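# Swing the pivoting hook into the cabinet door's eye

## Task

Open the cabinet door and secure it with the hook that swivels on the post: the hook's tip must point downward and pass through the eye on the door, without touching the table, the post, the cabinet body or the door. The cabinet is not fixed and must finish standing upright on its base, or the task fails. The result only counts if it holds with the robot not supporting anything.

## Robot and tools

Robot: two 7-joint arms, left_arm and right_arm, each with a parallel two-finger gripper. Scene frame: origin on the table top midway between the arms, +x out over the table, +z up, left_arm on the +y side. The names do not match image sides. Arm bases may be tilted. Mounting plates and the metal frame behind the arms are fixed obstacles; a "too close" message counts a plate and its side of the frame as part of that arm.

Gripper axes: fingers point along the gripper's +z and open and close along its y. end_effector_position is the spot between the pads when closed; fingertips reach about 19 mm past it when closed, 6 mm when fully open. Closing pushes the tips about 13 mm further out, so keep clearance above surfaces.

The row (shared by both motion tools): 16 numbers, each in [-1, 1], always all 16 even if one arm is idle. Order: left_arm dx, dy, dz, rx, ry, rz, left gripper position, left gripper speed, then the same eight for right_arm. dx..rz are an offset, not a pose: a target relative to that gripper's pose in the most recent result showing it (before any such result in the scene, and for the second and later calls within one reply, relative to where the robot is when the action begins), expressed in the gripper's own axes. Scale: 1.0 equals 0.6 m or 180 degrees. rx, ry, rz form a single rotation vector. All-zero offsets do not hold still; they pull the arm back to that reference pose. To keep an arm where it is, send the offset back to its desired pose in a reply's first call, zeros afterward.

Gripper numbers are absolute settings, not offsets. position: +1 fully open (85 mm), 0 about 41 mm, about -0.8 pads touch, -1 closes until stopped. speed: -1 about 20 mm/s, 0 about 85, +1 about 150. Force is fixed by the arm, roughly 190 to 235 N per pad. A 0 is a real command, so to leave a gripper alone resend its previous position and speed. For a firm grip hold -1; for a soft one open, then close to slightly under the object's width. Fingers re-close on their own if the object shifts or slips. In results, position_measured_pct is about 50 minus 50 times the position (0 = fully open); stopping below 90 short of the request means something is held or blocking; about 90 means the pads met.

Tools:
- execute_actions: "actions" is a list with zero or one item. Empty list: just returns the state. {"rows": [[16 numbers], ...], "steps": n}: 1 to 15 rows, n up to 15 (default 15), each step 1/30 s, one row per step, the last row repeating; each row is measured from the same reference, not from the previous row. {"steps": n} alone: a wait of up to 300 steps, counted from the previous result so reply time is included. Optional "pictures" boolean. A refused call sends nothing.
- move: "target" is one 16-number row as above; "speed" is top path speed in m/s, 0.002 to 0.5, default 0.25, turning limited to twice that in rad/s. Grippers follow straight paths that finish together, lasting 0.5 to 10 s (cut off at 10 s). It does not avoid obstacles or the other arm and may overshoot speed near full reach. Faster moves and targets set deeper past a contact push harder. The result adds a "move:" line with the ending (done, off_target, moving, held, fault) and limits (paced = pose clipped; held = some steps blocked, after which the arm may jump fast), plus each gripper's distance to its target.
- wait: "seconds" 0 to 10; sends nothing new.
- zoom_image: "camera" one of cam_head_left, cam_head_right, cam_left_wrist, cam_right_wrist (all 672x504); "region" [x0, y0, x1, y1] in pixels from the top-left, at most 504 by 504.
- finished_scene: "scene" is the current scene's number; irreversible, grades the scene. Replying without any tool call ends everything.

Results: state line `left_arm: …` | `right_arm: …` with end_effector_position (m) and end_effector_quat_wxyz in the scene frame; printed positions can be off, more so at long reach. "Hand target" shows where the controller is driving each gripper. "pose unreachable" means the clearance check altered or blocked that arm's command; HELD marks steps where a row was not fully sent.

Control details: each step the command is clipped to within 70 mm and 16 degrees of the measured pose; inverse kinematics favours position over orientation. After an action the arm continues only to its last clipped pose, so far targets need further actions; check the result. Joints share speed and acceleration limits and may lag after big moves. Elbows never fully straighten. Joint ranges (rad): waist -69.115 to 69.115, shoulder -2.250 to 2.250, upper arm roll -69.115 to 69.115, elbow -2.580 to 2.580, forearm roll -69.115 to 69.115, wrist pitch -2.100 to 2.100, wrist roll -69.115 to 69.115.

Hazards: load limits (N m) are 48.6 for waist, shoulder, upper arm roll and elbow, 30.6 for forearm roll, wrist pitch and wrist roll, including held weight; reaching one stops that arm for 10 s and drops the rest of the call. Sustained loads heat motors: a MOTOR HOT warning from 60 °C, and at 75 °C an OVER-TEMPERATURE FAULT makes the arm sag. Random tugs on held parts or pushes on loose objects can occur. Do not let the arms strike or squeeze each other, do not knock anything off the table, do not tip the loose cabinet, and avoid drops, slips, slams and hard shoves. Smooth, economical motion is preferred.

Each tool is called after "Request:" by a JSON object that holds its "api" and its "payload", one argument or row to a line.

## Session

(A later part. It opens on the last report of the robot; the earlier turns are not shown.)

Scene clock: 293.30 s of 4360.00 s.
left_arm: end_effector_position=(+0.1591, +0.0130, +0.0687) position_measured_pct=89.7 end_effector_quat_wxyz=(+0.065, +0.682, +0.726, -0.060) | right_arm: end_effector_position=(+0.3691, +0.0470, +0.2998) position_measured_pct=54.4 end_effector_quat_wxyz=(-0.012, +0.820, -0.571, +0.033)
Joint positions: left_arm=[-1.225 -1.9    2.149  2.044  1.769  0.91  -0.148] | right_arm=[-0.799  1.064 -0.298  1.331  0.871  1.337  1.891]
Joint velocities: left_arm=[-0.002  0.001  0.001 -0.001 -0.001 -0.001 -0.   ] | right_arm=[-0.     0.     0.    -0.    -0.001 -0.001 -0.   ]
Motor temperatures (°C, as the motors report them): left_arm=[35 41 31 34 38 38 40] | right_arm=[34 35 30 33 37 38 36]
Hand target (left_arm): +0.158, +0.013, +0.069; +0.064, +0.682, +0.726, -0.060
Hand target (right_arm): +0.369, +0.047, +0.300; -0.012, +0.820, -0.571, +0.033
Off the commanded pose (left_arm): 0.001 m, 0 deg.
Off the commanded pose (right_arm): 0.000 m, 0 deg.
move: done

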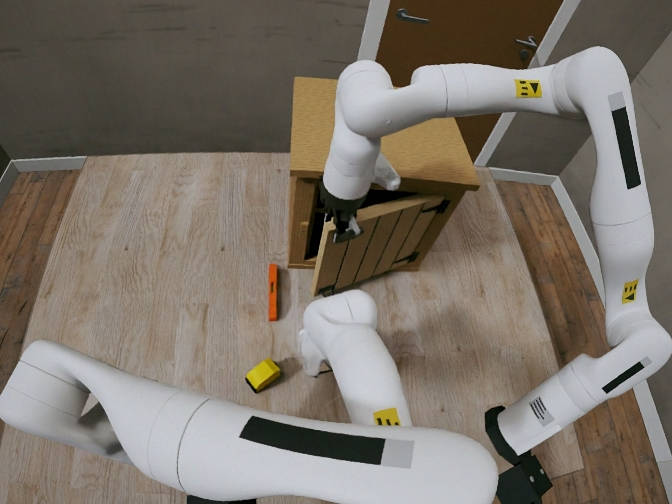

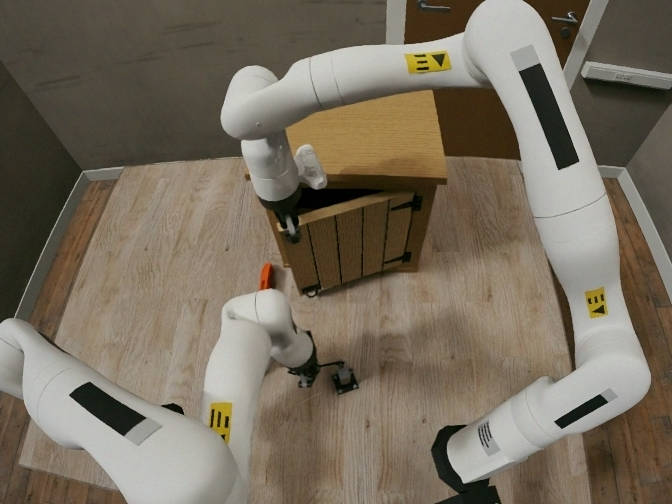

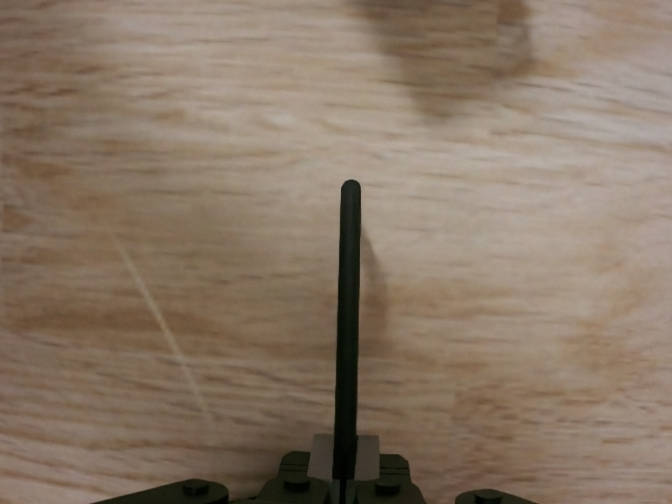

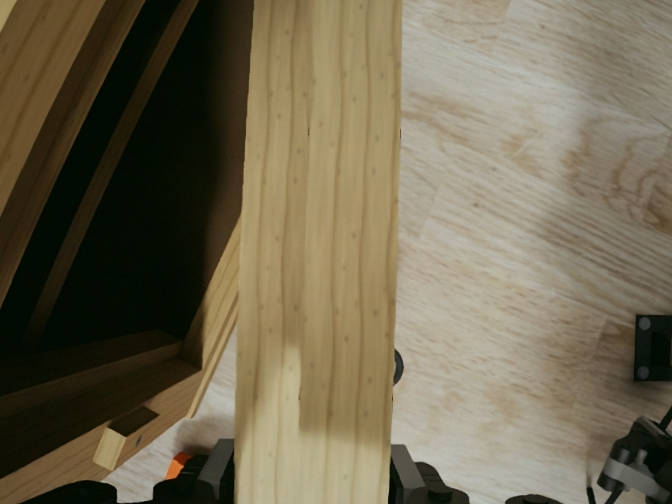

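Request:
{"api": "move", "payload": {
  "target": [0.0028,0,-0.0342,0,0.0972,0,-1,-0.3,0,0,0,0,0,0,-0.1,0],
  "speed": 0.03
}}

Scene clock: 309.40 s of 4360.00 s.
left_arm: end_effector_position=(+0.1587, +0.0163, +0.0881) position_measured_pct=89.7 end_effector_quat_wxyz=(-0.045, +0.684, +0.727, +0.043) | right_arm: end_effector_position=(+0.3691, +0.0470, +0.2998) position_measured_pct=54.4 end_effector_quat_wxyz=(-0.012, +0.820, -0.571, +0.033)
Joint positions: left_arm=[-1.195 -1.941  2.055  1.754  1.234  1.09   0.39 ] | right_arm=[-0.8    1.064 -0.297  1.331  0.87   1.337  1.892]
Joint velocities: left_arm=[-0.    -0.001  0.    -0.001 -0.002  0.001  0.002] | right_arm=[-0.    -0.     0.    -0.     0.    -0.     0.001]
Motor temperatures (°C, as the motors report them): left_arm=[35 41 31 34 38 38 40] | right_arm=[34 35 30 33 37 38 36]
Hand target (left_arm): +0.158, +0.018, +0.088; -0.046, +0.683, +0.727, +0.044
Hand target (right_arm): +0.369, +0.047, +0.300; -0.012, +0.820, -0.571, +0.033
Off the commanded pose (left_arm): 0.002 m, 0 deg.
Off the commanded pose (right_arm): 0.000 m, 0 deg.
After step 90, 7.77 s passed at rest.
move: done

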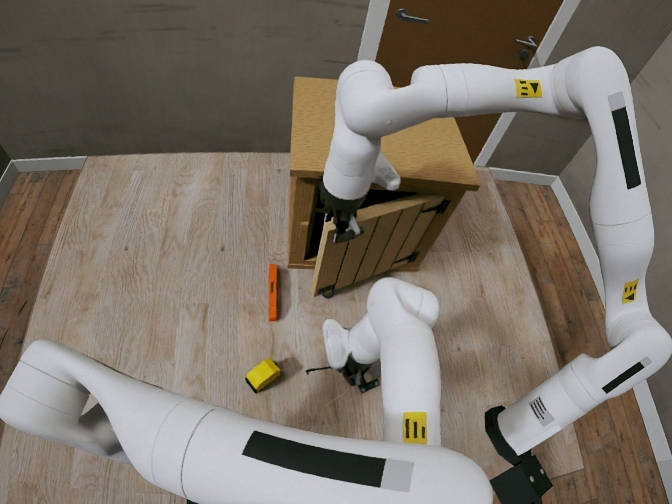

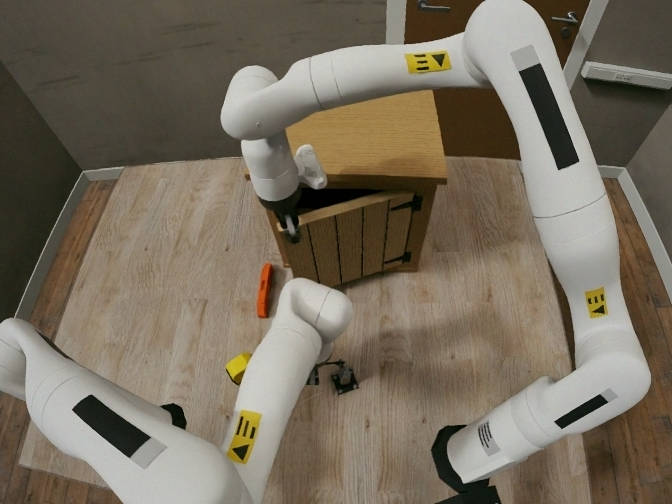

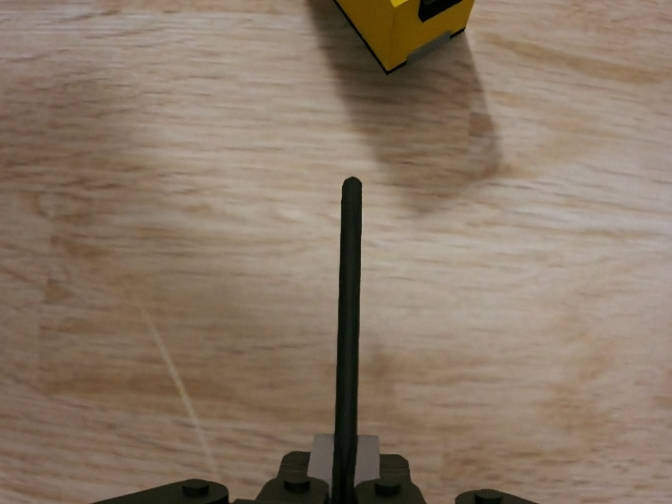

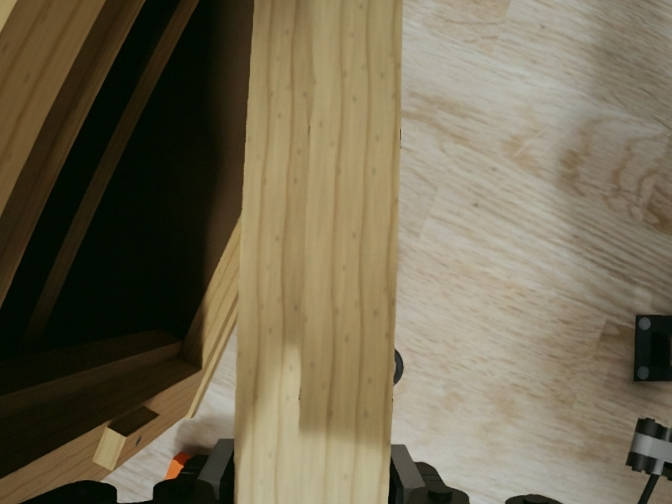

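Request:
{"api": "move", "payload": {
  "target": [-0.0065,0.0371,-0.0008,-0.0141,0,0.1102,-1,-0.3,0,0,0,0,0,0,-0.1,0],
  "speed": 0.04
}}

Request:
{"api": "move", "payload": {
  "target": [-0.0065,0.0371,-0.0008,-0.0141,0,0.1102,-1,-0.3,0,0,0,0,0,0,-0.1,0],
  "speed": 0.04
}}

Scene clock: 325.33 s of 4360.00 s.
left_arm: end_effector_position=(+0.1804, +0.0138, +0.0875) position_measured_pct=89.7 end_effector_quat_wxyz=(-0.037, +0.800, +0.597, +0.050) | right_arm: end_effector_position=(+0.3691, +0.0470, +0.2998) position_measured_pct=54.4 end_effector_quat_wxyz=(-0.012, +0.820, -0.571, +0.033)
Joint positions: left_arm=[-1.228 -1.924  2.064  1.741  1.195  1.023  0.053] | right_arm=[-0.8    1.064 -0.296  1.331  0.869  1.336  1.893]
Joint velocities: left_arm=[ 0.    -0.    -0.001  0.001  0.001  0.001 -0.001] | right_arm=[-0.    -0.     0.     0.001 -0.001 -0.001  0.   ]
Motor temperatures (°C, as the motors report them): left_arm=[35 42 31 34 38 38 40] | right_arm=[34 35 30 33 37 38 36]
Hand target (left_arm): +0.181, +0.014, +0.088; -0.037, +0.800, +0.597, +0.051
Hand target (right_arm): +0.369, +0.047, +0.300; -0.012, +0.820, -0.571, +0.033
Off the commanded pose (left_arm): 0.001 m, 0 deg.
Off the commanded pose (right_arm): 0.000 m, 0 deg.
After step 90, 8.33 s passed at rest.
move: done

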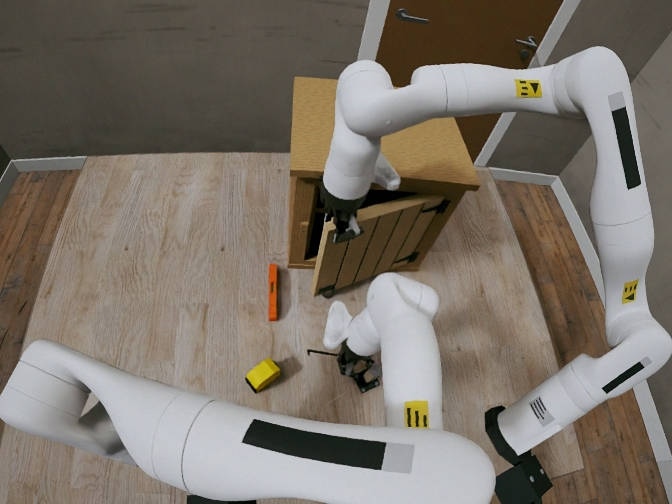

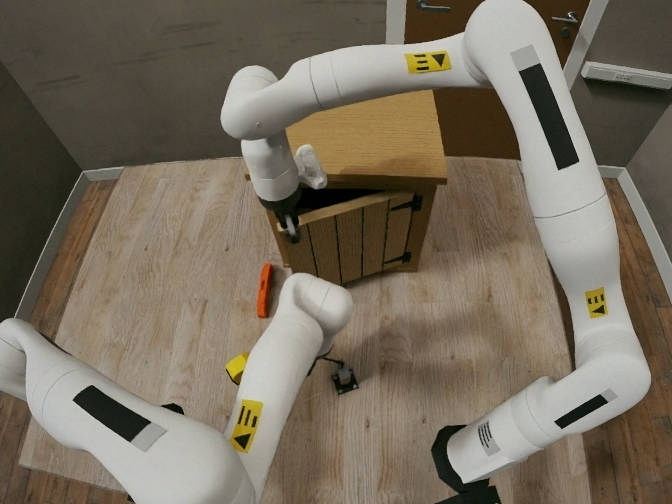

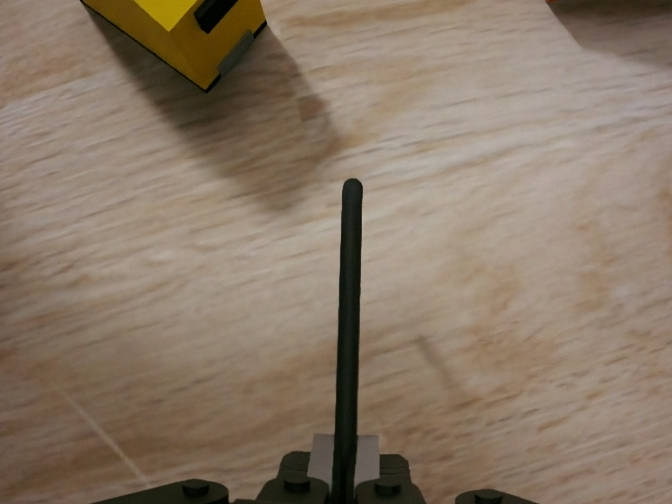

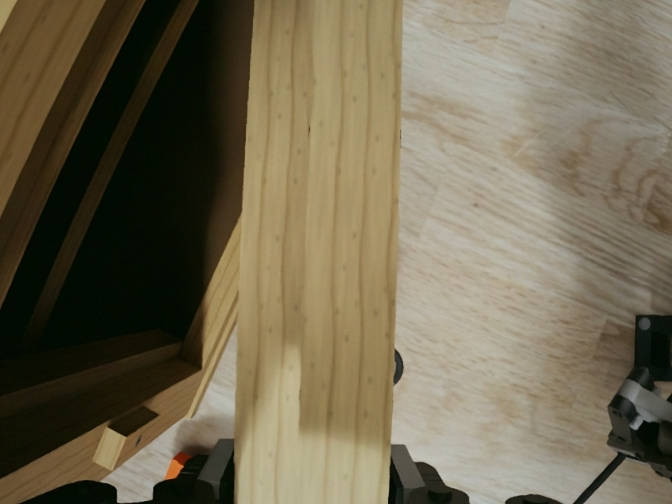

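Scene clock: 329.93 s of 4360.00 s.
left_arm: end_effector_position=(+0.1998, +0.0041, +0.0871) position_measured_pct=89.7 end_effector_quat_wxyz=(-0.029, +0.891, +0.449, +0.056) | right_arm: end_effector_position=(+0.3691, +0.0470, +0.2998) position_measured_pct=54.4 end_effector_quat_wxyz=(-0.012, +0.820, -0.571, +0.033)
Joint positions: left_arm=[-1.263 -1.902  2.083  1.717  1.158  0.949 -0.275] | right_arm=[-0.801  1.064 -0.295  1.33   0.868  1.336  1.893]
Joint velocities: left_arm=[ 0.     0.    -0.001  0.001  0.001  0.001 -0.002] | right_arm=[-0.    -0.     0.001  0.     0.    -0.001 -0.001]
Motor temperatures (°C, as the motors report them): left_arm=[35 42 31 34 38 38 40] | right_arm=[34 35 30 33 37 38 36]
Hand target (left_arm): +0.201, +0.004, +0.088; -0.028, +0.891, +0.449, +0.056
Hand target (right_arm): +0.369, +0.047, +0.300; -0.012, +0.820, -0.571, +0.033
Off the commanded pose (left_arm): 0.001 m, 0 deg.
Off the commanded pose (right_arm): 0.000 m, 0 deg.
move: done

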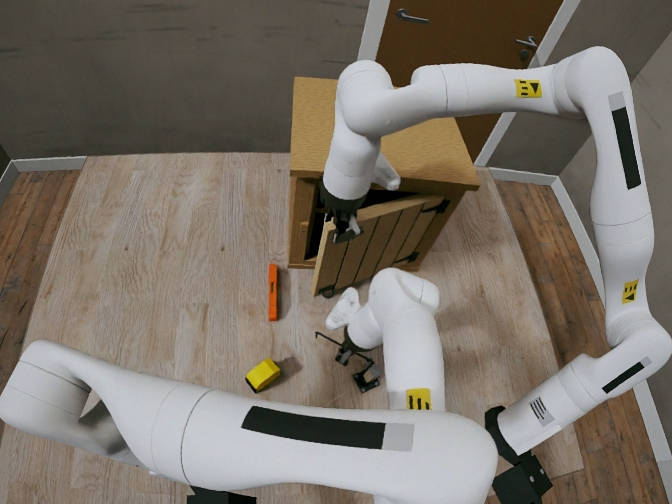

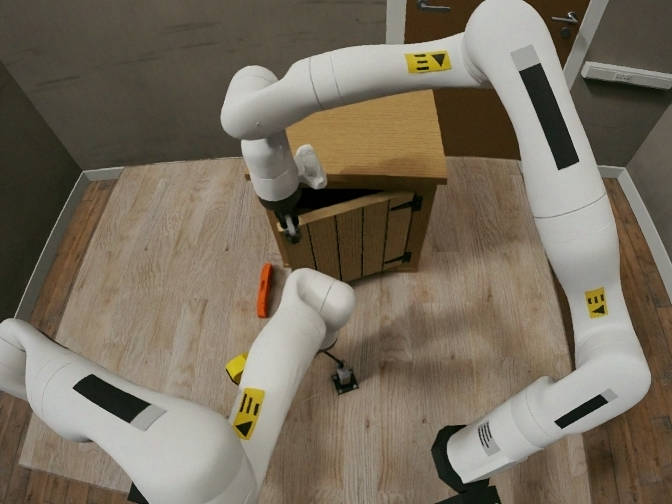

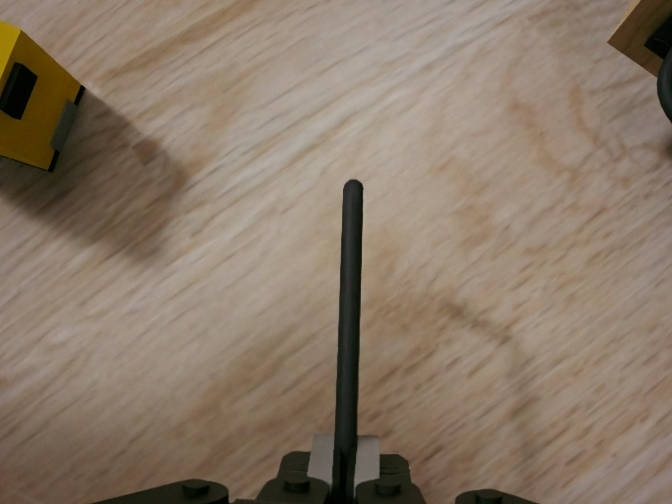

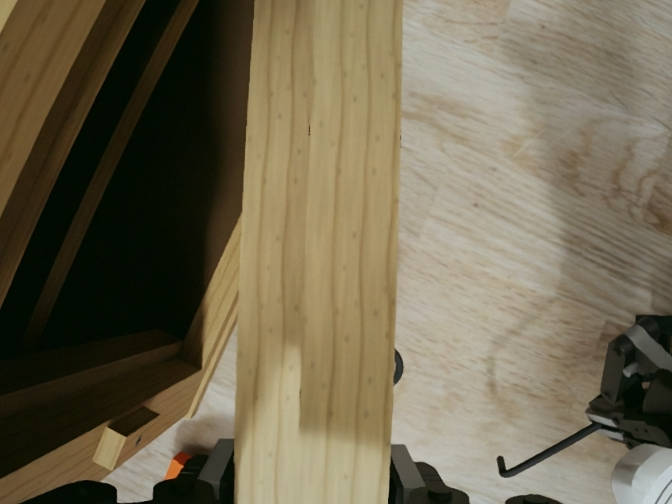

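Request:
{"api": "move", "payload": {
  "target": [-0.0007,0,-0.0369,0,0.1111,0,-1,-0.3,0,0,0,0,0,0,-0.1,0],
  "speed": 0.04
}}

Request:
{"api": "move", "payload": {
  "target": [-0.0044,0.0309,-0.0022,-0.0459,0,0.0889,-1,-0.3,0,0,0,0,0,0,-0.1,0],
  "speed": 0.04
}}

Request:
{"api": "move", "payload": {
  "target": [-0.0044,0.0309,-0.0022,-0.0459,0,0.0889,-1,-0.3,0,0,0,0,0,0,-0.1,0],
  "speed": 0.04
}}

Scene clock: 344.03 s of 4360.00 s.
left_arm: end_effector_position=(+0.1977, +0.0017, +0.1082) position_measured_pct=89.7 end_effector_quat_wxyz=(-0.107, +0.868, +0.437, +0.209) | right_arm: end_effector_position=(+0.3691, +0.0470, +0.2998) position_measured_pct=54.4 end_effector_quat_wxyz=(-0.012, +0.820, -0.571, +0.032)
Joint positions: left_arm=[-1.117 -2.081  1.987  1.442  0.883  1.231  0.119] | right_arm=[-0.801  1.064 -0.294  1.33   0.868  1.335  1.894]
Joint velocities: left_arm=[ 0.001 -0.003  0.    -0.002 -0.002  0.002  0.002] | right_arm=[-0.    -0.     0.001 -0.    -0.001 -0.001  0.   ]
Motor temperatures (°C, as the motors report them): left_arm=[35 42 31 34 38 38 40] | right_arm=[34 35 30 33 37 38 36]
Hand target (left_arm): +0.198, +0.001, +0.109; -0.107, +0.868, +0.437, +0.209
Hand target (right_arm): +0.369, +0.047, +0.300; -0.012, +0.820, -0.571, +0.033
Off the commanded pose (left_arm): 0.001 m, 0 deg.
Off the commanded pose (right_arm): 0.000 m, 0 deg.
After step 90, 6.50 s passed at rest.
move: done

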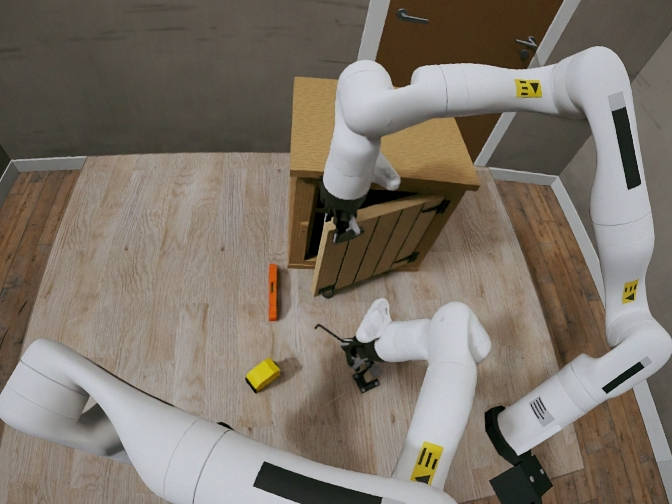

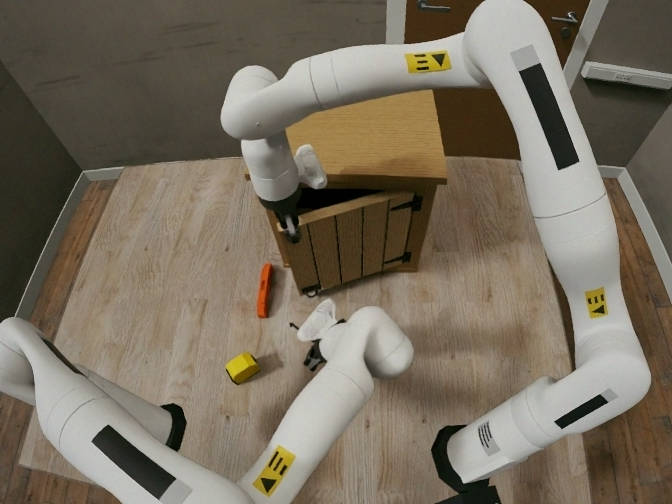

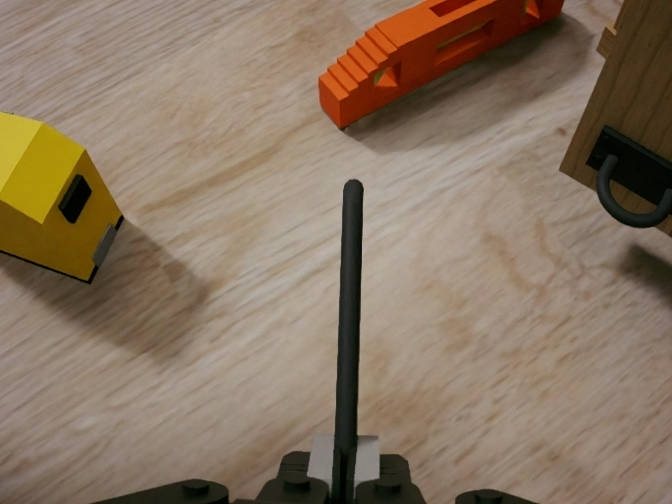

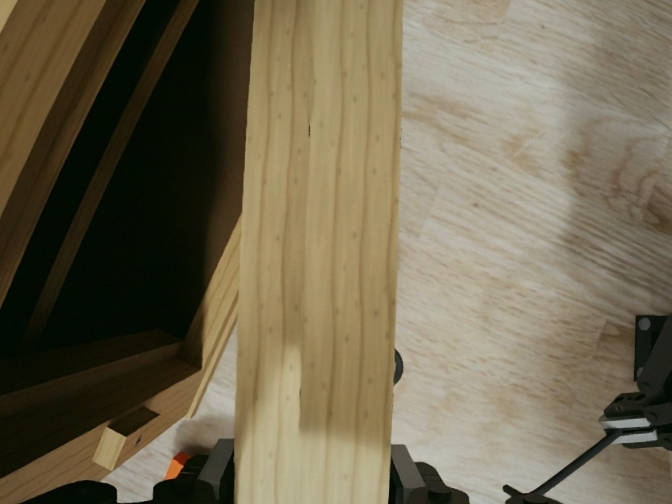

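Scene clock: 348.20 s of 4360.00 s.
left_arm: end_effector_position=(+0.2109, -0.0113, +0.1079) position_measured_pct=89.7 end_effector_quat_wxyz=(-0.073, +0.926, +0.296, +0.223) | right_arm: end_effector_position=(+0.3691, +0.0470, +0.2998) position_measured_pct=54.4 end_effector_quat_wxyz=(-0.012, +0.821, -0.571, +0.032)
Joint positions: left_arm=[-1.064 -2.053  2.047  1.529  0.88   1.041 -0.166] | right_arm=[-0.801  1.063 -0.293  1.33   0.867  1.335  1.895]
Joint velocities: left_arm=[-0.    -0.     0.     0.002  0.    -0.001 -0.001] | right_arm=[-0.     0.    -0.    -0.     0.    -0.     0.001]
Motor temperatures (°C, as the motors report them): left_arm=[35 42 31 34 38 38 40] | right_arm=[34 35 30 33 37 38 36]
Hand target (left_arm): +0.211, -0.012, +0.108; -0.072, +0.926, +0.296, +0.223
Hand target (right_arm): +0.369, +0.047, +0.300; -0.012, +0.820, -0.571, +0.032
Off the commanded pose (left_arm): 0.000 m, 0 deg.
Off the commanded pose (right_arm): 0.000 m, 0 deg.
move: done

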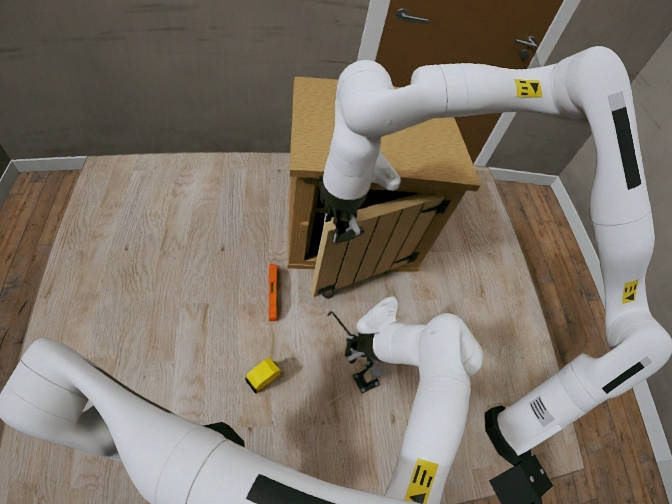

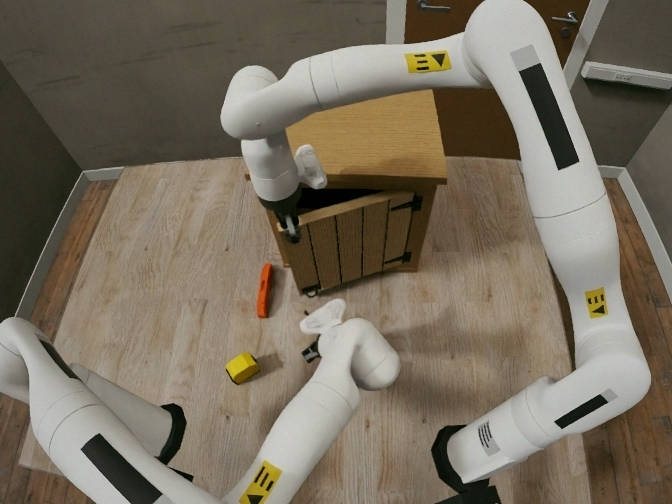

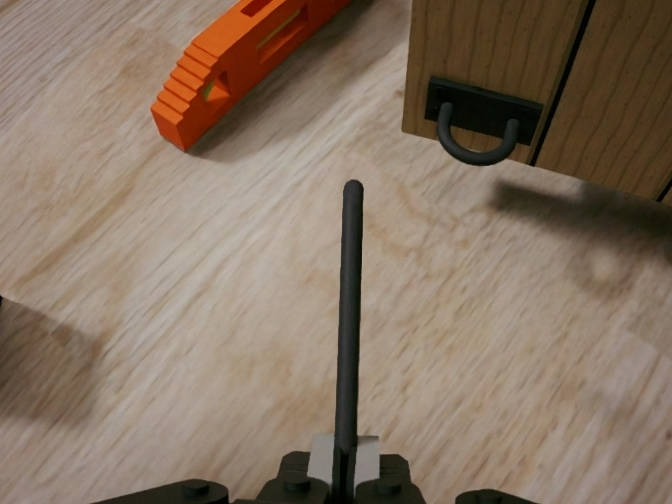

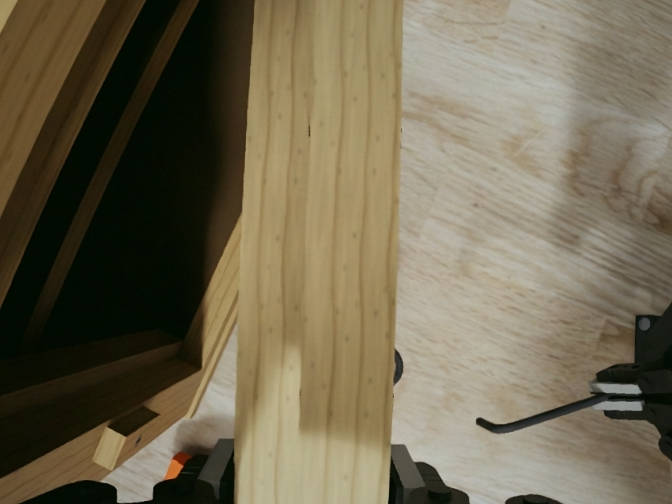

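Scene clock: 352.37 s of 4360.00 s.
left_arm: end_effector_position=(+0.2193, -0.0277, +0.1078) position_measured_pct=89.7 end_effector_quat_wxyz=(-0.037, +0.961, +0.148, +0.231) | right_arm: end_effector_position=(+0.3690, +0.0470, +0.2998) position_measured_pct=54.4 end_effector_quat_wxyz=(-0.012, +0.821, -0.570, +0.032)
Joint positions: left_arm=[-1.041 -1.998  2.128  1.626  0.894  0.818 -0.473] | right_arm=[-0.802  1.063 -0.292  1.33   0.866  1.334  1.895]
Joint velocities: left_arm=[-0.     0.001  0.     0.001  0.001 -0.002 -0.003] | right_arm=[-0.     0.    -0.001 -0.    -0.    -0.001 -0.001]
Motor temperatures (°C, as the motors report them): left_arm=[35 42 31 34 38 38 40] | right_arm=[34 35 30 33 37 38 36]
Hand target (left_arm): +0.219, -0.028, +0.108; -0.036, +0.961, +0.148, +0.231
Hand target (right_arm): +0.369, +0.047, +0.300; -0.012, +0.821, -0.571, +0.032
Off the commanded pose (left_arm): 0.000 m, 0 deg.
Off the commanded pose (right_arm): 0.000 m, 0 deg.
move: done

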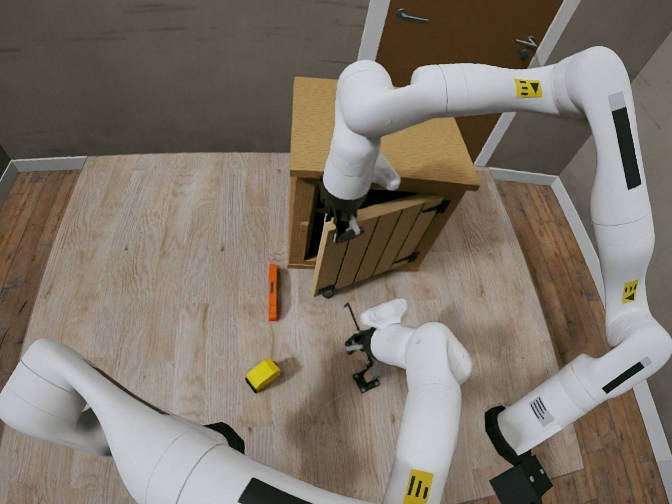

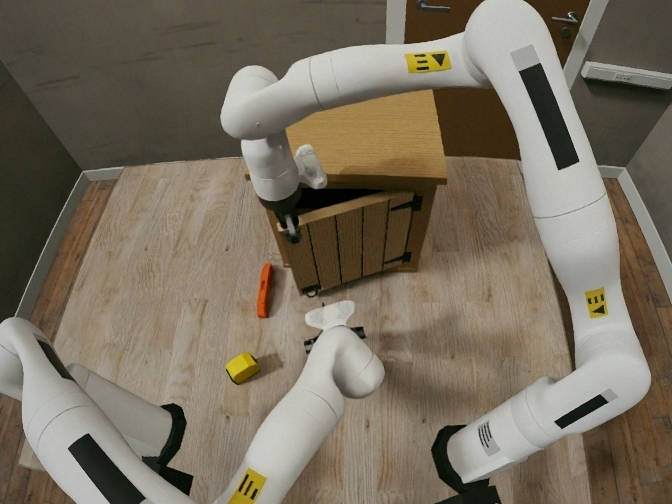

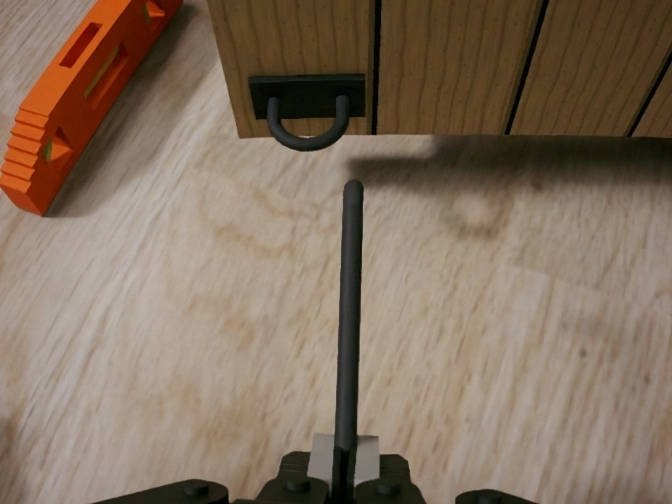

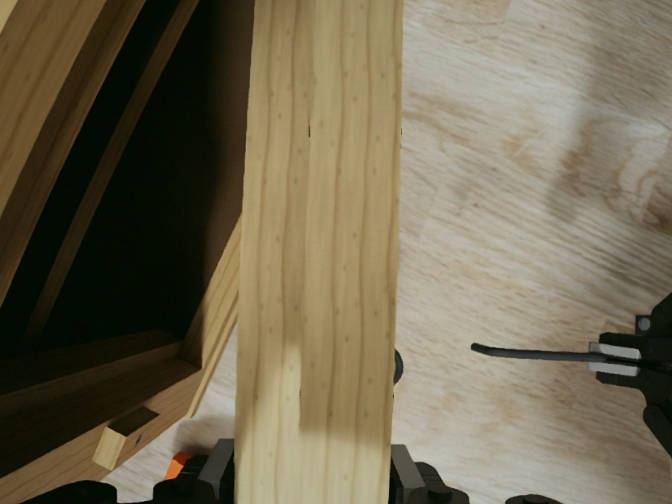

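Request:
{"api": "move", "payload": {
  "target": [0,-0.007,0,0.0102,0,-0.0197,-1,-0.3,0.004,0.058,0,0,0,-0.041,-0.1,0],
  "speed": 0.02
}}

Scene clock: 364.43 s of 4360.00 s.
left_arm: end_effector_position=(+0.2179, -0.0239, +0.1078) position_measured_pct=89.7 end_effector_quat_wxyz=(-0.045, +0.955, +0.181, +0.230) | right_arm: end_effector_position=(+0.3364, +0.0349, +0.2996) position_measured_pct=54.4 end_effector_quat_wxyz=(-0.012, +0.856, -0.515, +0.032)
Joint positions: left_arm=[-1.042 -2.013  2.108  1.604  0.89   0.87  -0.402] | right_arm=[-0.817  1.029 -0.318  1.452  0.875  1.297  1.929]
Joint velocities: left_arm=[-0.001 -0.001 -0.    -0.001 -0.     0.002  0.   ] | right_arm=[-0.002 -0.001  0.004  0.001 -0.002 -0.     0.002]
Motor temperatures (°C, as the motors report them): left_arm=[35 42 31 34 38 38 40] | right_arm=[34 35 30 33 37 38 36]
Hand target (left_arm): +0.218, -0.024, +0.108; -0.045, +0.955, +0.181, +0.230
Hand target (right_arm): +0.337, +0.033, +0.298; -0.009, +0.856, -0.517, +0.033
Off the commanded pose (left_arm): 0.000 m, 0 deg.
Off the commanded pose (right_arm): 0.003 m, 0 deg.
After step 90, 5.63 s passed at rest.
move: done

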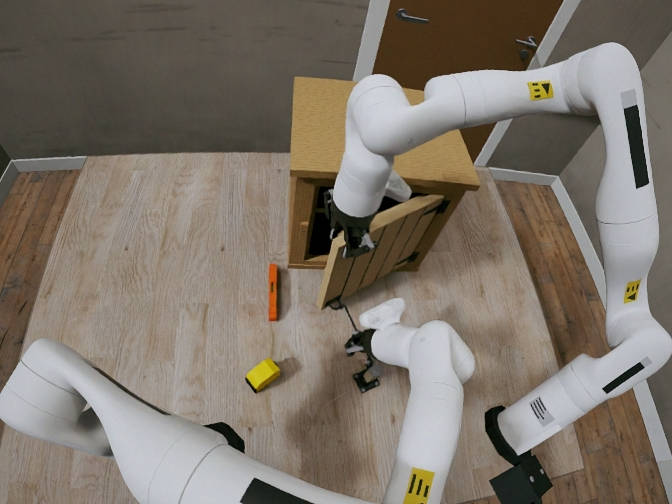

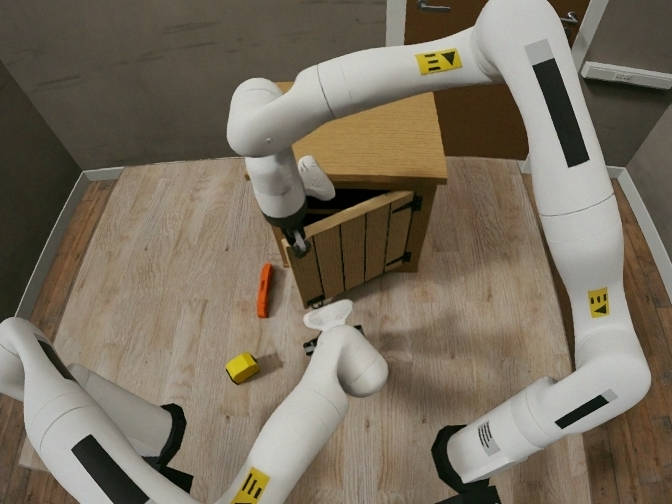

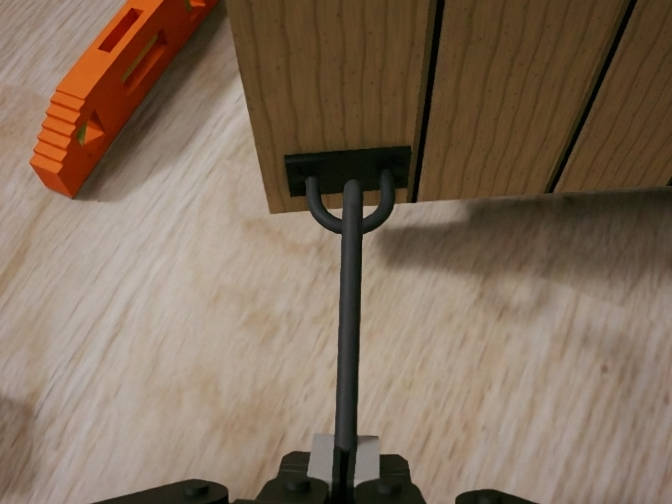

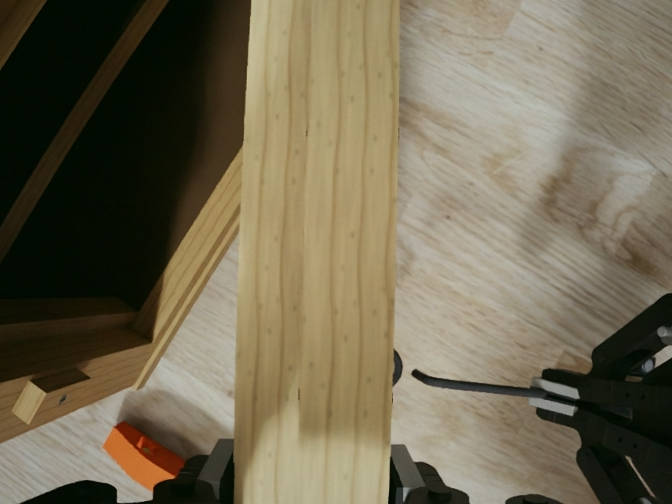

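Request:
{"api": "move", "payload": {
  "target": [0,0,0,0,0,0,-1,-0.3,0.001,0.037,-0.002,0,0,-0.026,-0.1,0],
  "speed": 0.015
}}

Scene clock: 377.70 s of 4360.00 s.
left_arm: end_effector_position=(+0.2179, -0.0239, +0.1078) position_measured_pct=89.7 end_effector_quat_wxyz=(-0.045, +0.955, +0.181, +0.230) | right_arm: end_effector_position=(+0.3164, +0.0250, +0.2997) position_measured_pct=54.4 end_effector_quat_wxyz=(-0.012, +0.877, -0.479, +0.032)
Joint positions: left_arm=[-1.042 -2.013  2.108  1.604  0.89   0.87  -0.402] | right_arm=[-0.825  1.007 -0.335  1.526  0.881  1.277  1.952]
Joint velocities: left_arm=[-0.001 -0.    -0.    -0.001 -0.     0.     0.002] | right_arm=[-0.001 -0.     0.001  0.001 -0.002 -0.    -0.   ]
Motor temperatures (°C, as the motors report them): left_arm=[35 42 31 34 38 38 40] | right_arm=[34 35 30 33 37 38 36]
Hand target (left_arm): +0.218, -0.024, +0.108; -0.045, +0.955, +0.181, +0.230
Hand target (right_arm): +0.317, +0.024, +0.300; -0.011, +0.877, -0.480, +0.032
Off the commanded pose (left_arm): 0.000 m, 0 deg.
Off the commanded pose (right_arm): 0.001 m, 0 deg.
After step 90, 7.33 s passed at rest.
move: done

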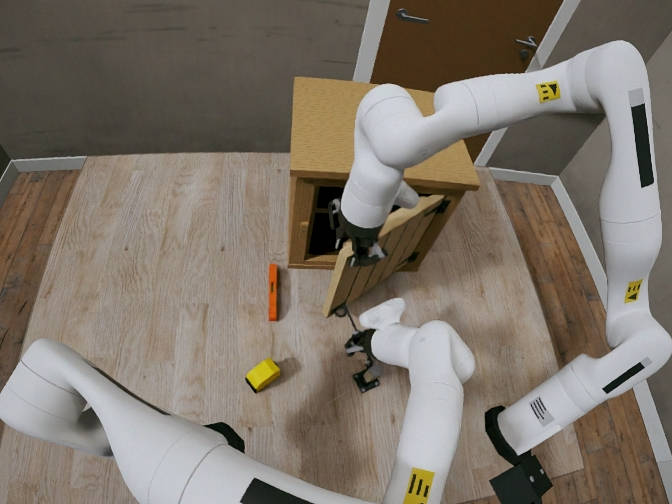

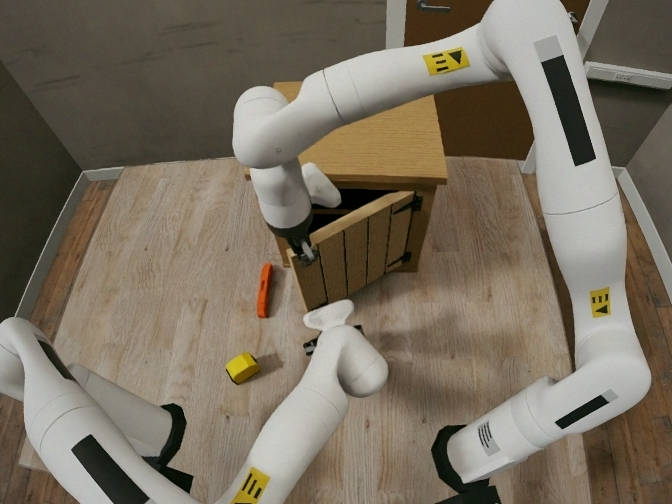

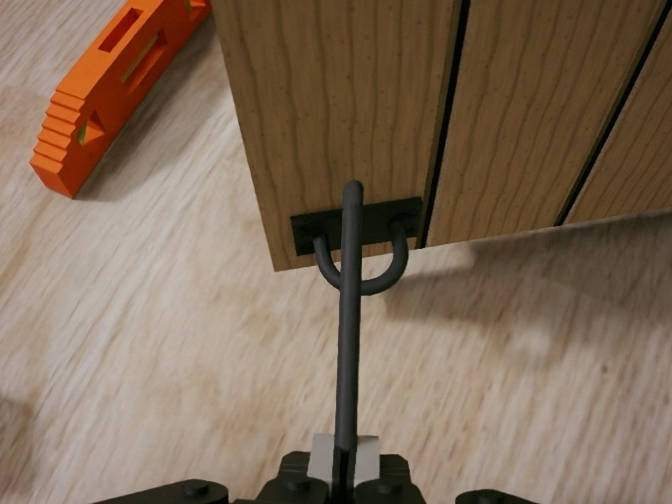

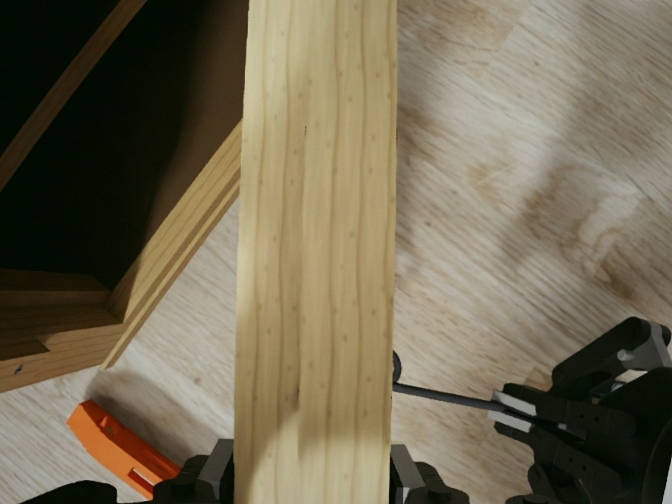

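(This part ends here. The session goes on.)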